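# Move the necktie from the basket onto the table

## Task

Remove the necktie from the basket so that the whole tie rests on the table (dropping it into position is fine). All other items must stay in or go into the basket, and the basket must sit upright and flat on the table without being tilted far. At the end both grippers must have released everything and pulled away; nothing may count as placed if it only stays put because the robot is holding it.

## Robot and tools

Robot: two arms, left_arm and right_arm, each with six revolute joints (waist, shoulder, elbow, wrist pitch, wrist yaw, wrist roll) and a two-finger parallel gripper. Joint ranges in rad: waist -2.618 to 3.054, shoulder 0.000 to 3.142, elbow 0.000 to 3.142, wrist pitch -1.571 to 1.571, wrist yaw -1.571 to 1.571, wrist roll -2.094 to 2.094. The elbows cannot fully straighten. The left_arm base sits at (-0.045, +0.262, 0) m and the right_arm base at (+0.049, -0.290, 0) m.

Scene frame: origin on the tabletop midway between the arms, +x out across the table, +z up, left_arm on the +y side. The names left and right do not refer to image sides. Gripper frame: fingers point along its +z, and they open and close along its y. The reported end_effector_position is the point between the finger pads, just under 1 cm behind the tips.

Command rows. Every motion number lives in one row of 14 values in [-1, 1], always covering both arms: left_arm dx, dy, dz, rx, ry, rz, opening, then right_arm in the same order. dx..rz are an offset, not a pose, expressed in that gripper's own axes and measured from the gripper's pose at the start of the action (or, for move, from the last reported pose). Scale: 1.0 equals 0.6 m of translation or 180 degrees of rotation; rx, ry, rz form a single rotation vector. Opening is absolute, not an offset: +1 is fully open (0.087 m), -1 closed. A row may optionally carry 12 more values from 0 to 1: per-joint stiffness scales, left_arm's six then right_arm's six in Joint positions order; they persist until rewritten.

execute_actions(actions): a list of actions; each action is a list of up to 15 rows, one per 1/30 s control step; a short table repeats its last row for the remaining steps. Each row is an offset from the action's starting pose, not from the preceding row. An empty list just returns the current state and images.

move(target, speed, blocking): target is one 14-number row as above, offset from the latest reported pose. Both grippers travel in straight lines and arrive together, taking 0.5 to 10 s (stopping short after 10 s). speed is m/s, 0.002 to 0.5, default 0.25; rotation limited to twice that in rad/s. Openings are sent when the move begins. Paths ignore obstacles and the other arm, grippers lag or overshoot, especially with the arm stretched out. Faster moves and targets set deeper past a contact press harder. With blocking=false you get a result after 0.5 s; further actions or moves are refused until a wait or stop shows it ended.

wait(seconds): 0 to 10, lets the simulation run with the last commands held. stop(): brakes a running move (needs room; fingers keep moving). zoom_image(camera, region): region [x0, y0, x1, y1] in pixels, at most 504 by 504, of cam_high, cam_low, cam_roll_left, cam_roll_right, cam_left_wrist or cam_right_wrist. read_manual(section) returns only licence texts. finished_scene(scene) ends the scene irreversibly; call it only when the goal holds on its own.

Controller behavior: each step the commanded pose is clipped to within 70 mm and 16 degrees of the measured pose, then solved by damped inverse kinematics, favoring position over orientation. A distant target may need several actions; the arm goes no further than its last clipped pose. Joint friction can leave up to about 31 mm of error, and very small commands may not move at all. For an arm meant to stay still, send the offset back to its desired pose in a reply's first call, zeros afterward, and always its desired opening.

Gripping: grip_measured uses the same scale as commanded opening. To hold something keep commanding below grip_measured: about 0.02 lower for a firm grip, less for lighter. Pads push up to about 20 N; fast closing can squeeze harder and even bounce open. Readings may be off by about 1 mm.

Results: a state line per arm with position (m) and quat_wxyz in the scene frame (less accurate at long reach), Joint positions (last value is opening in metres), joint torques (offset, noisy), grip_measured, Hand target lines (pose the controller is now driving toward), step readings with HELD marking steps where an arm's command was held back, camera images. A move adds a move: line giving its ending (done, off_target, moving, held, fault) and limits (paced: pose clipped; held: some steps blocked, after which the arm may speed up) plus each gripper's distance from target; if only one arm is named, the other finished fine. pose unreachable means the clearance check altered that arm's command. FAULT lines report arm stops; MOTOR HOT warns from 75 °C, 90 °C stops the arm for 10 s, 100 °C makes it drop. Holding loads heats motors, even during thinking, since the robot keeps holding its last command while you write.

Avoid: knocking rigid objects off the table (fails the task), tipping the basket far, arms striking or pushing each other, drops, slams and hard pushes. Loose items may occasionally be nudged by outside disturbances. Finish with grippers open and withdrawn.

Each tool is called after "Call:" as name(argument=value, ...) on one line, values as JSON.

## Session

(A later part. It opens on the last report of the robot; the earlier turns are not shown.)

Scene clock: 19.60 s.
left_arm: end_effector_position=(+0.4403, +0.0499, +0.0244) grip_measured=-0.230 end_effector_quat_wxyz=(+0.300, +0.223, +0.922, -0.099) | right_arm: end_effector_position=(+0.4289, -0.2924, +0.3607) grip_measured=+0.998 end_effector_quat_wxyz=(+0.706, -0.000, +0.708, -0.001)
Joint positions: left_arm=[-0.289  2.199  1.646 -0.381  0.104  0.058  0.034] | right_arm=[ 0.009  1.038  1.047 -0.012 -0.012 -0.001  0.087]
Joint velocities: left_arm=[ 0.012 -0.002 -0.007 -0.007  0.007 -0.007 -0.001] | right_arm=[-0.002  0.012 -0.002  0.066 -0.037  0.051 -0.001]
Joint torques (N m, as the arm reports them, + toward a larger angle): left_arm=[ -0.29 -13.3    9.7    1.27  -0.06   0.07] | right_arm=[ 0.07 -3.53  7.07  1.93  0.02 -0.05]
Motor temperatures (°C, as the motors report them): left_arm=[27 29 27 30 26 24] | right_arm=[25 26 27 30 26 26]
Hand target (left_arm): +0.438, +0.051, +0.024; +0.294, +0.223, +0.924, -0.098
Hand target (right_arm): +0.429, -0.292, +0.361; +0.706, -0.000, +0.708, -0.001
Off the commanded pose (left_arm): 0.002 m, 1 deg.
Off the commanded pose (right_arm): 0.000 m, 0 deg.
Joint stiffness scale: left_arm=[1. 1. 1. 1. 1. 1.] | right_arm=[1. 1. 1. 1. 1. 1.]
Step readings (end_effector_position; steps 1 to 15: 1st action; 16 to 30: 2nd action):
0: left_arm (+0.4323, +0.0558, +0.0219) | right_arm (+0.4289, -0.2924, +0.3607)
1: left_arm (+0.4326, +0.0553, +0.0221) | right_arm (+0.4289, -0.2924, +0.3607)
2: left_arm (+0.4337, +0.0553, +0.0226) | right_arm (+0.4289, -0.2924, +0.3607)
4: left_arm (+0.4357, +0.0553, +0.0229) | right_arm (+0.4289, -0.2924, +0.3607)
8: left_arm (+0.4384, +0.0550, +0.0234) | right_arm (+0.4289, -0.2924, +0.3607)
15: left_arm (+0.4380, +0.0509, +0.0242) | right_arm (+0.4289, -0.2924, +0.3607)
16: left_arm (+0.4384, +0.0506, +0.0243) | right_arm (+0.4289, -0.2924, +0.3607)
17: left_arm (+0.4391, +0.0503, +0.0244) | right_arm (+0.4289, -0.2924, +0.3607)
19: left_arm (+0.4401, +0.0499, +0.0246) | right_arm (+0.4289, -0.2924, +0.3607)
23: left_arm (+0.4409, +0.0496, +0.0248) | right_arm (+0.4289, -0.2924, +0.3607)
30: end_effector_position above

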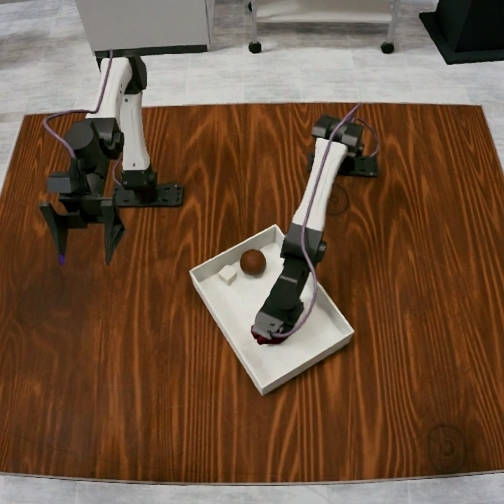

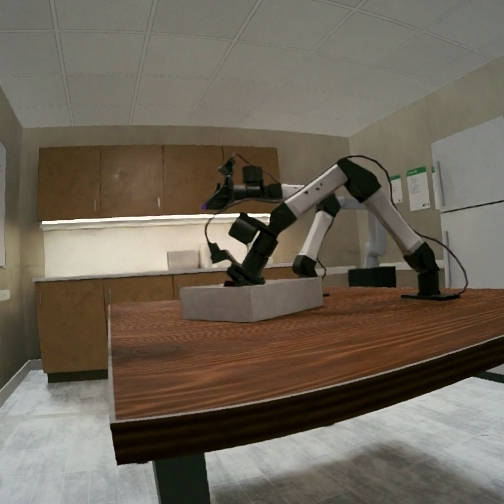

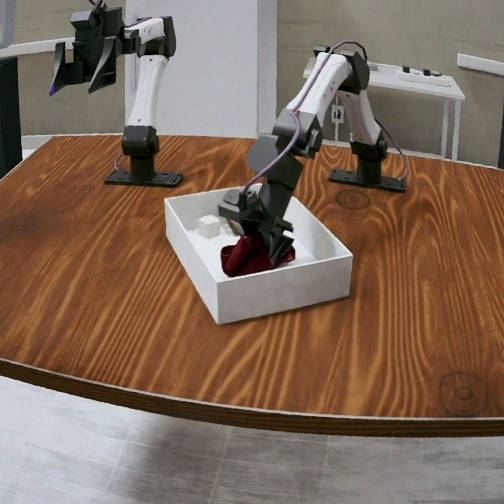

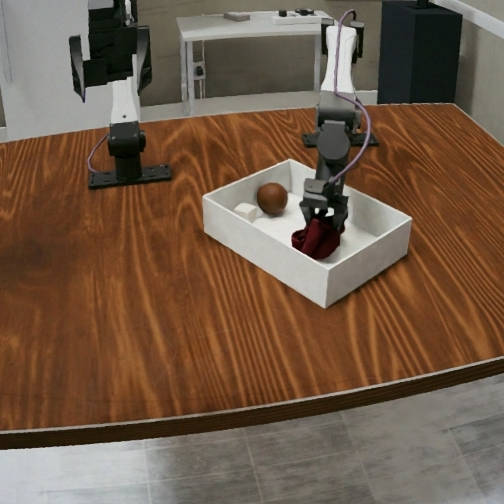

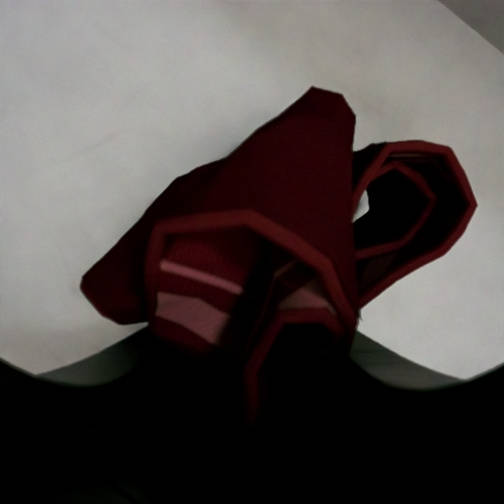

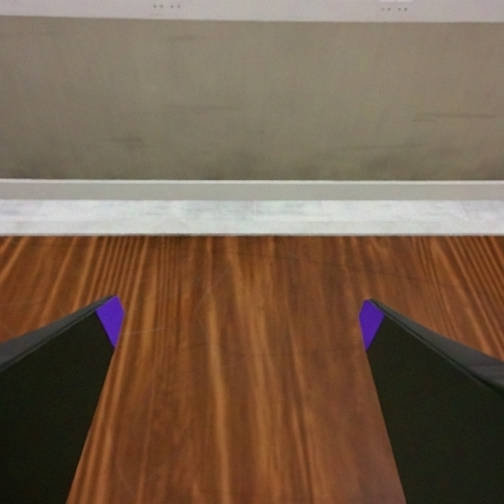

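Call:
move(target=[-0.1438, -0.0028, -0.2997, 0, 0, 0, -0.95, 0, 0, 0, 0, 0, 0, 1], speed=0.3)

Scene clock: 21.63 s.
left_arm: end_effector_position=(+0.4097, +0.0694, +0.2247) grip_measured=-0.257 end_effector_quat_wxyz=(+0.306, +0.223, +0.920, -0.098) | right_arm: end_effector_position=(+0.4289, -0.2924, +0.3607) grip_measured=+0.998 end_effector_quat_wxyz=(+0.706, -0.000, +0.708, -0.001)
Joint positions: left_arm=[-0.275  2.072  2.254 -1.107  0.109  0.072  0.033] | right_arm=[ 0.009  1.038  1.047 -0.012 -0.012 -0.001  0.087]
Joint velocities: left_arm=[-0.007 -0.017 -0.007 -0.037  0.081  0.007  0.   ] | right_arm=[ 0.002 -0.002 -0.002 -0.051 -0.007 -0.066 -0.001]
Joint torques (N m, as the arm reports them, + toward a larger angle): left_arm=[  0.38 -10.54  10.23   1.38   0.03   0.12] | right_arm=[ 0.08 -3.5   7.06  1.92  0.02 -0.05]
Motor temperatures (°C, as the motors report them): left_arm=[27 30 28 30 26 24] | right_arm=[25 26 28 30 26 26]
Hand target (left_arm): +0.412, +0.072, +0.221; +0.301, +0.223, +0.922, -0.099
Hand target (right_arm): +0.429, -0.292, +0.361; +0.706, -0.000, +0.708, -0.001
Off the commanded pose (left_arm): 0.007 m, 1 deg.
Off the commanded pose (right_arm): 0.000 m, 0 deg.
Joint stiffness scale: left_arm=[1. 1. 1. 1. 1. 1.] | right_arm=[1. 1. 1. 1. 1. 1.]
move: done

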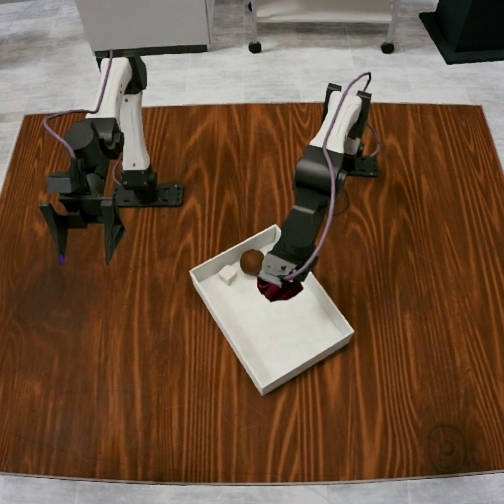

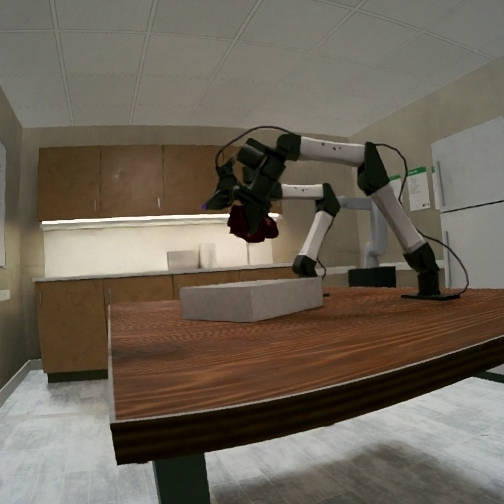

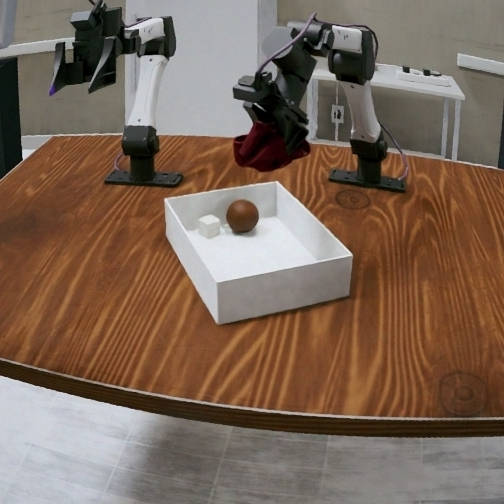

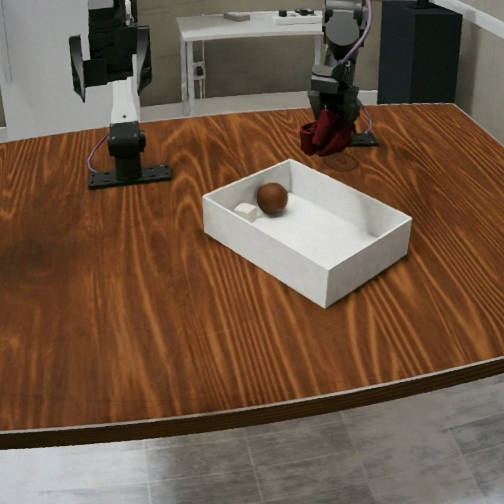

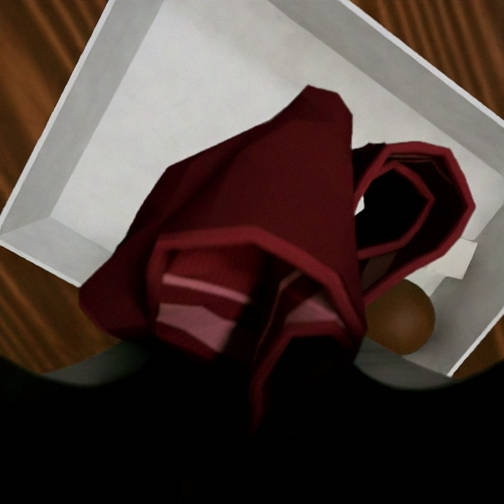

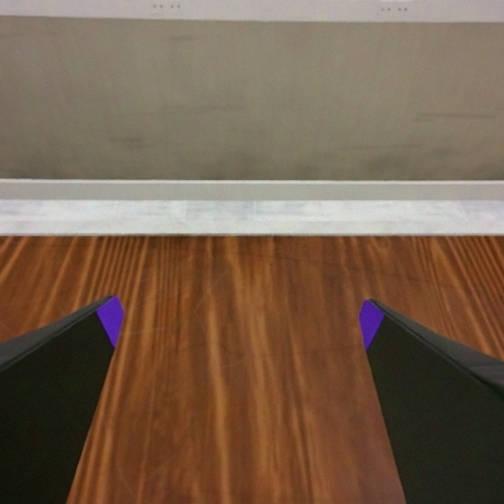

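Call:
move(target=[0.424, 0.3847, 0.0103, -0.1409, 0.0342, -0.1872, -0.95, 0, 0, 0, 0, 0, 0, 1], speed=0.4)

Scene clock: 24.10 s.
left_arm: end_effector_position=(+0.3411, +0.3676, +0.0739) grip_measured=-0.256 end_effector_quat_wxyz=(+0.271, -0.119, +0.954, +0.038) | right_arm: end_effector_position=(+0.4289, -0.2924, +0.3607) grip_measured=+0.998 end_effector_quat_wxyz=(+0.706, -0.000, +0.708, -0.001)
Joint positions: left_arm=[ 0.359  1.727  1.22  -0.509  0.001  0.018  0.033] | right_arm=[ 0.009  1.038  1.047 -0.012 -0.012 -0.001  0.087]
Joint velocities: left_arm=[ 0.007 -0.017  0.002 -0.007 -0.051  0.022  0.   ] | right_arm=[-0.002  0.002 -0.007  0.007  0.007  0.022  0.   ]
Joint torques (N m, as the arm reports them, + toward a larger angle): left_arm=[-0.44 -7.36  7.49  1.48 -0.13  0.12] | right_arm=[ 0.1  -3.51  7.04  1.93  0.02 -0.04]
Motor temperatures (°C, as the motors report them): left_arm=[27 31 28 30 26 24] | right_arm=[25 26 28 30 26 26]
Hand target (left_arm): +0.339, +0.367, +0.063; +0.262, -0.117, +0.957, +0.039
Hand target (right_arm): +0.429, -0.292, +0.361; +0.706, -0.000, +0.708, -0.001
Off the commanded pose (left_arm): 0.020 m, 2 deg.
Off the commanded pose (right_arm): 0.000 m, 0 deg.
Joint stiffness scale: left_arm=[1. 1. 1. 1. 1. 1.] | right_arm=[1. 1. 1. 1. 1. 1.]
move: off_target (left_arm)

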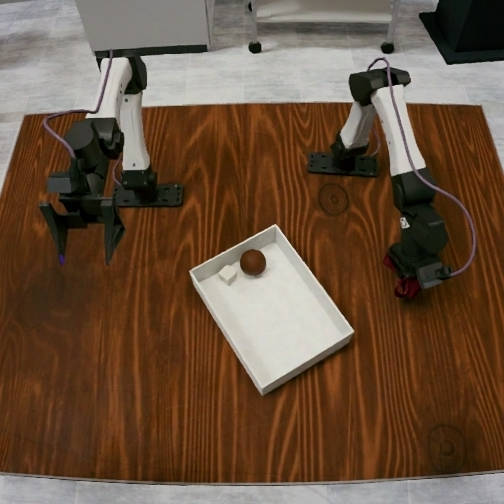

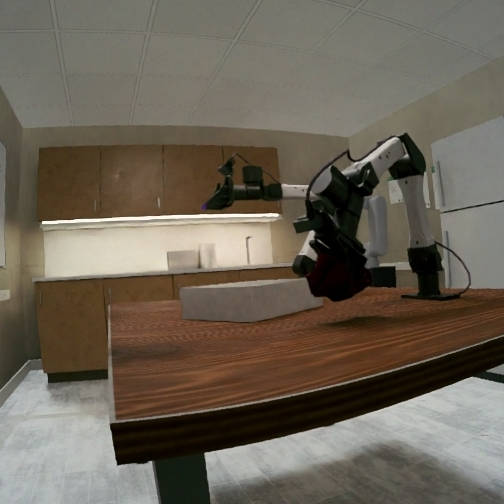

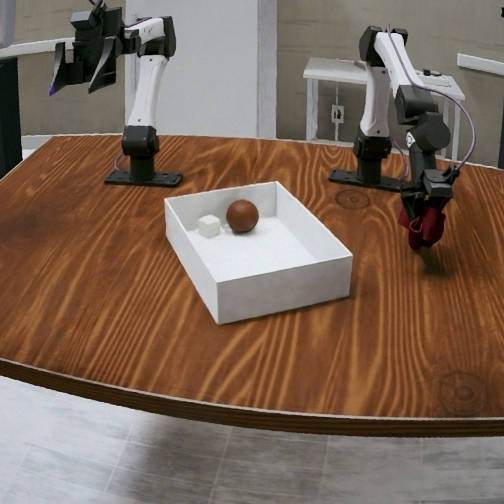

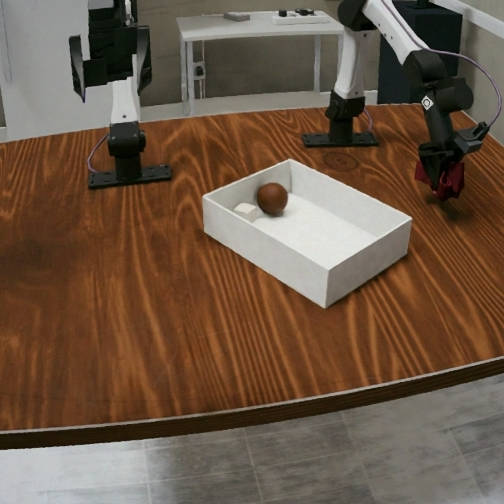

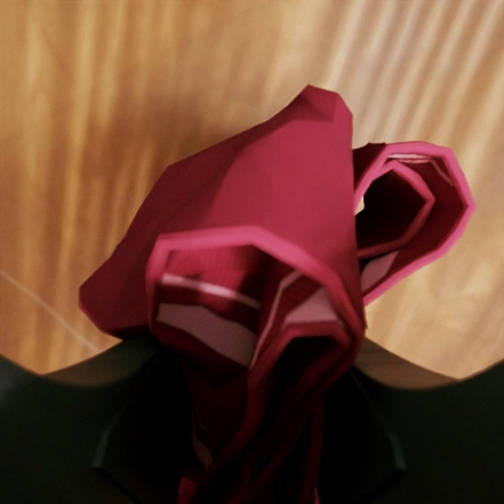

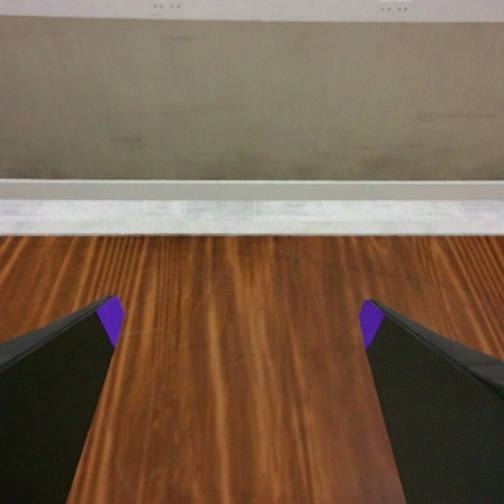

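Call:
move(target=[-0.05, 0.02, -0.28, 0, 0, 0, 1, 0, 0, 0, 0, 0, 0, 1], speed=0.3)

Scene clock: 25.80 s.
left_arm: end_effector_position=(+0.2821, +0.3593, +0.2347) grip_measured=+0.992 end_effector_quat_wxyz=(+0.276, -0.117, +0.953, +0.042) | right_arm: end_effector_position=(+0.4289, -0.2924, +0.3607) grip_measured=+0.998 end_effector_quat_wxyz=(+0.706, -0.000, +0.708, -0.001)
Joint positions: left_arm=[ 0.382  1.522  1.649 -1.131  0.009  0.041  0.087] | right_arm=[ 0.009  1.038  1.047 -0.012 -0.012 -0.001  0.087]
Joint velocities: left_arm=[ 0.002 -0.012  0.002 -0.037 -0.037 -0.081 -0.001] | right_arm=[-0.002  0.012 -0.007 -0.066 -0.022 -0.022 -0.   ]
Joint torques (N m, as the arm reports them, + toward a larger angle): left_arm=[ 0.49 -6.    9.79  1.22 -0.01  0.12] | right_arm=[ 0.07 -3.52  7.07  1.92  0.02 -0.05]
Motor temperatures (°C, as the motors report them): left_arm=[27 31 28 30 26 24] | right_arm=[25 26 28 31 26 26]
Hand target (left_arm): +0.280, +0.361, +0.234; +0.271, -0.119, +0.954, +0.039
Hand target (right_arm): +0.429, -0.292, +0.361; +0.706, -0.000, +0.708, -0.001
Off the commanded pose (left_arm): 0.006 m, 1 deg.
Off the commanded pose (right_arm): 0.000 m, 0 deg.
Joint stiffness scale: left_arm=[1. 1. 1. 1. 1. 1.] | right_arm=[1. 1. 1. 1. 1. 1.]
move: done

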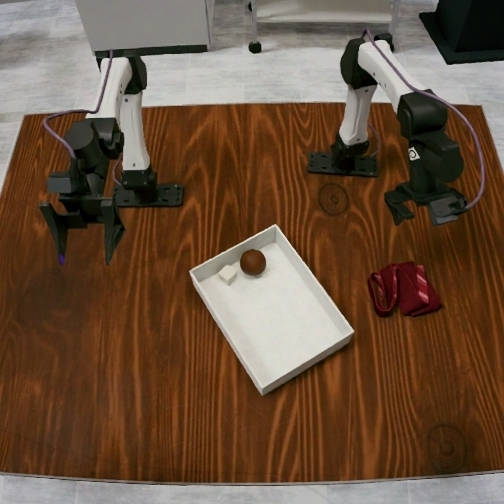

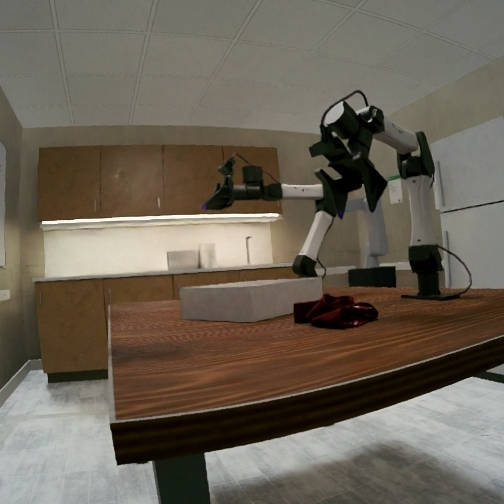

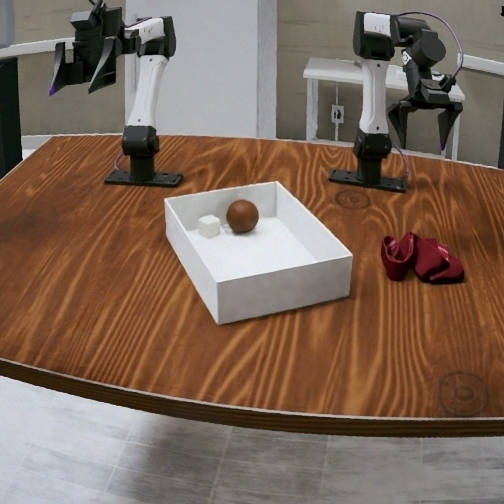

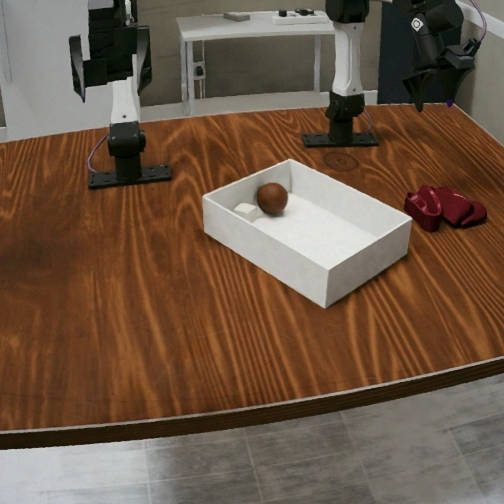

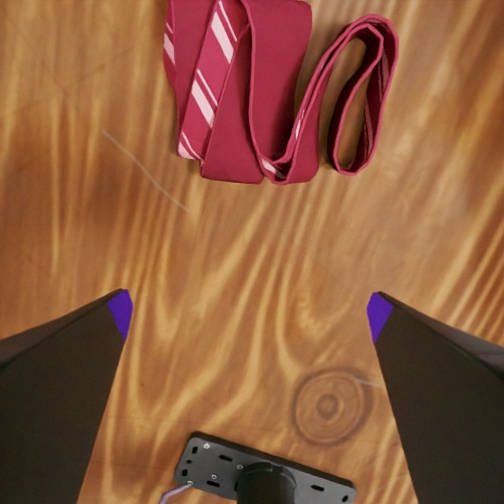

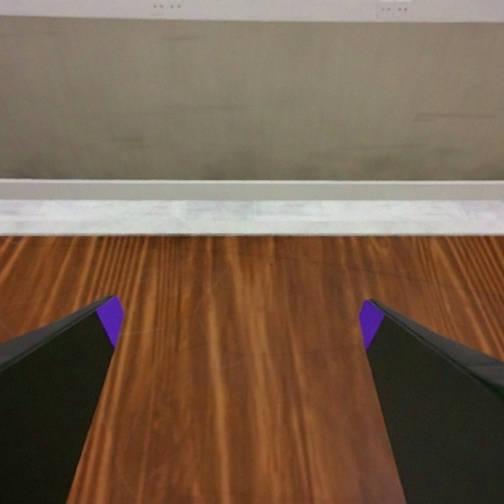

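Call:
zoom_image(camera="cam_low", region=[260, 260, 400, 350])

Call:
zoom_image(camera="cam_roll_left", region=[340, 200, 490, 310])

Call:
zoom_image(camera="cam_high", region=[330, 230, 470, 350])

Region (260, 260, 400, 350) of cam_low's 504x504 image, scaled by 3.600, with more detail than that image has; it fills the top 324 rows of this view, and the rest is white.

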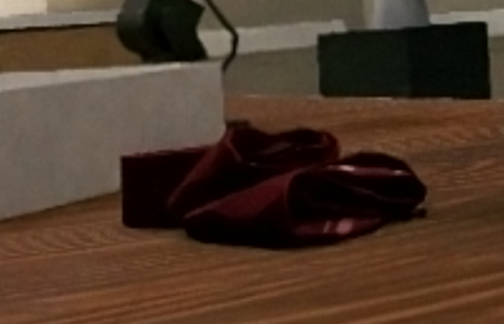

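Region (340, 200, 490, 310) of cam_roll_left's 504x504 image, scaled by 3.360, with more detail than that image has; it fills the top 370 rows of this view, and the rest is white.

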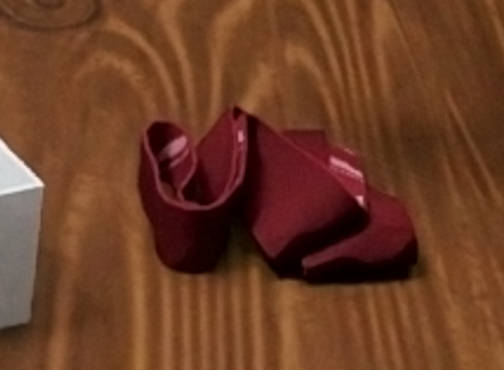

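Region (330, 230, 470, 350) of cam_high's 504x504 image, scaled by 3.600, with more detail than that image has; it fills the top 432 rows of this view, and the rest is white.

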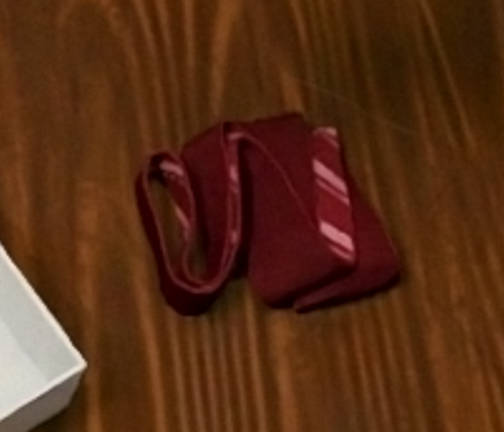

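Call:
execute_actions(actions=[])

Scene clock: 26.90 s.
left_arm: end_effector_position=(+0.2818, +0.3592, +0.2346) grip_measured=+0.992 end_effector_quat_wxyz=(+0.276, -0.117, +0.953, +0.042) | right_arm: end_effector_position=(+0.4289, -0.2924, +0.3607) grip_measured=+0.998 end_effector_quat_wxyz=(+0.706, -0.000, +0.708, -0.001)
Joint positions: left_arm=[ 0.382  1.522  1.649 -1.132  0.009  0.042  0.087] | right_arm=[ 0.009  1.038  1.047 -0.012 -0.012 -0.001  0.087]
Joint velocities: left_arm=[ 0.012 -0.002  0.007 -0.066 -0.051  0.007 -0.   ] | right_arm=[-0.017 -0.012  0.007  0.007 -0.051  0.007 -0.   ]
Joint torques (N m, as the arm reports them, + toward a larger angle): left_arm=[ 0.49 -6.01  9.8   1.22 -0.01  0.12] | right_arm=[ 0.1  -3.52  7.04  1.93  0.03 -0.05]
Motor temperatures (°C, as the motors report them): left_arm=[27 31 29 30 26 24] | right_arm=[25 26 28 31 26 26]
Hand target (left_arm): +0.280, +0.361, +0.234; +0.272, -0.119, +0.954, +0.039
Hand target (right_arm): +0.429, -0.292, +0.361; +0.706, -0.000, +0.708, -0.001
Off the commanded pose (left_arm): 0.006 m, 1 deg.
Off the commanded pose (right_arm): 0.000 m, 0 deg.
Joint stiffness scale: left_arm=[1. 1. 1. 1. 1. 1.] | right_arm=[1. 1. 1. 1. 1. 1.]

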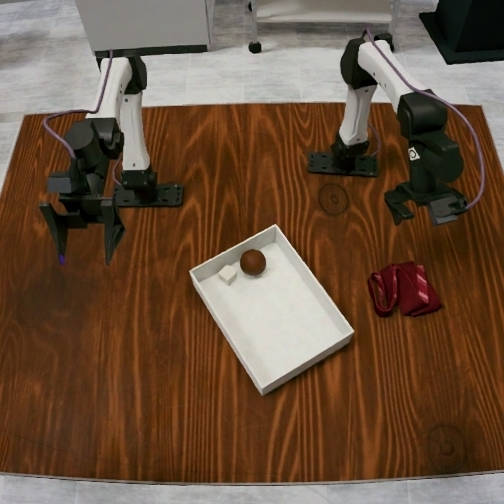

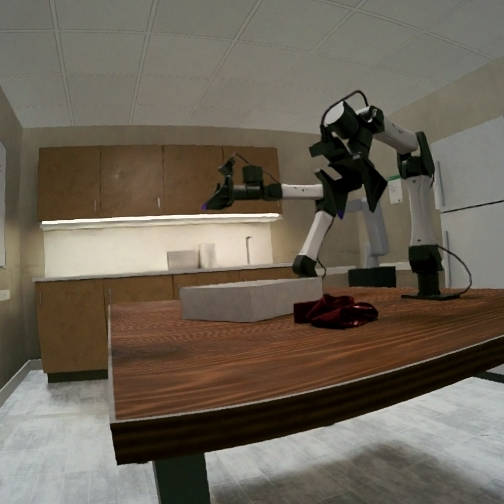

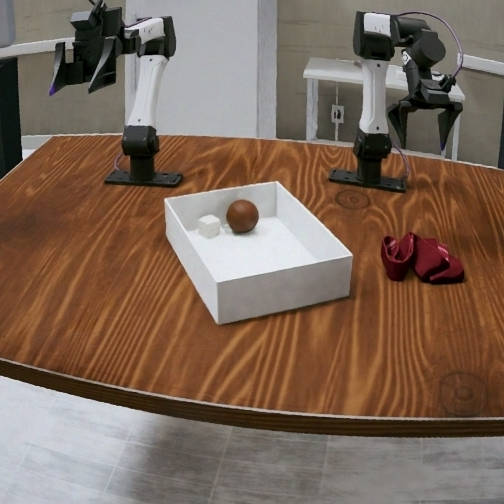

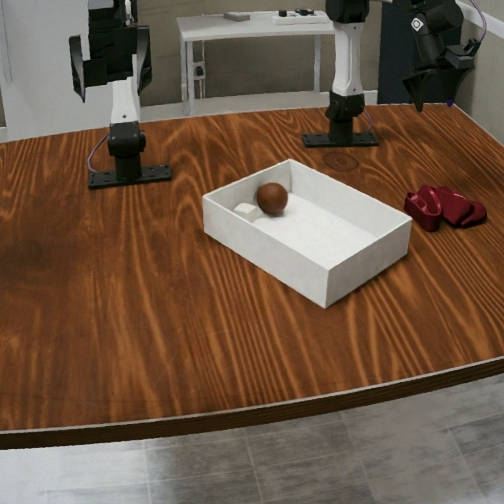

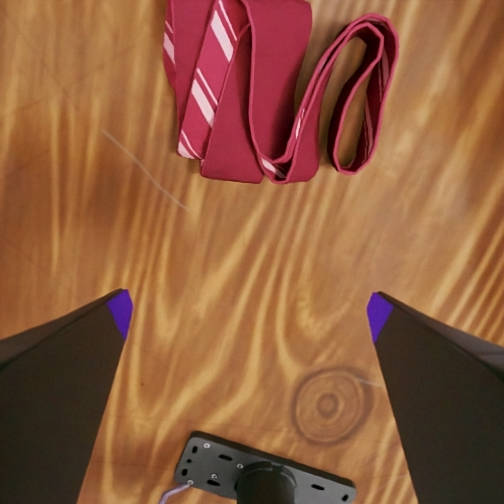

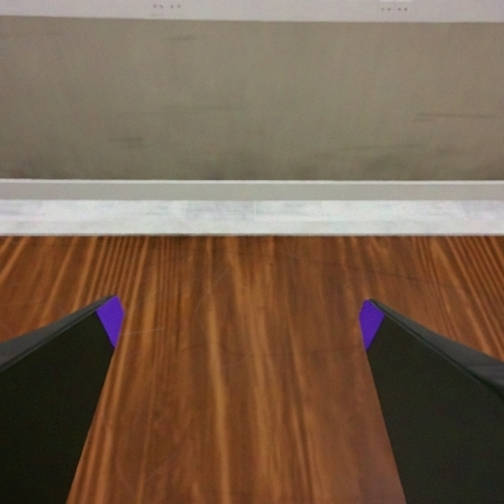

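The tie is fully on the table and has stopped moving. The ball and cube are still in the basket, the basket is flat, and both arms are clear, so I'm ending scene 1.

Call:
finished_scene(scene=1)

The scene is finished: the task was done.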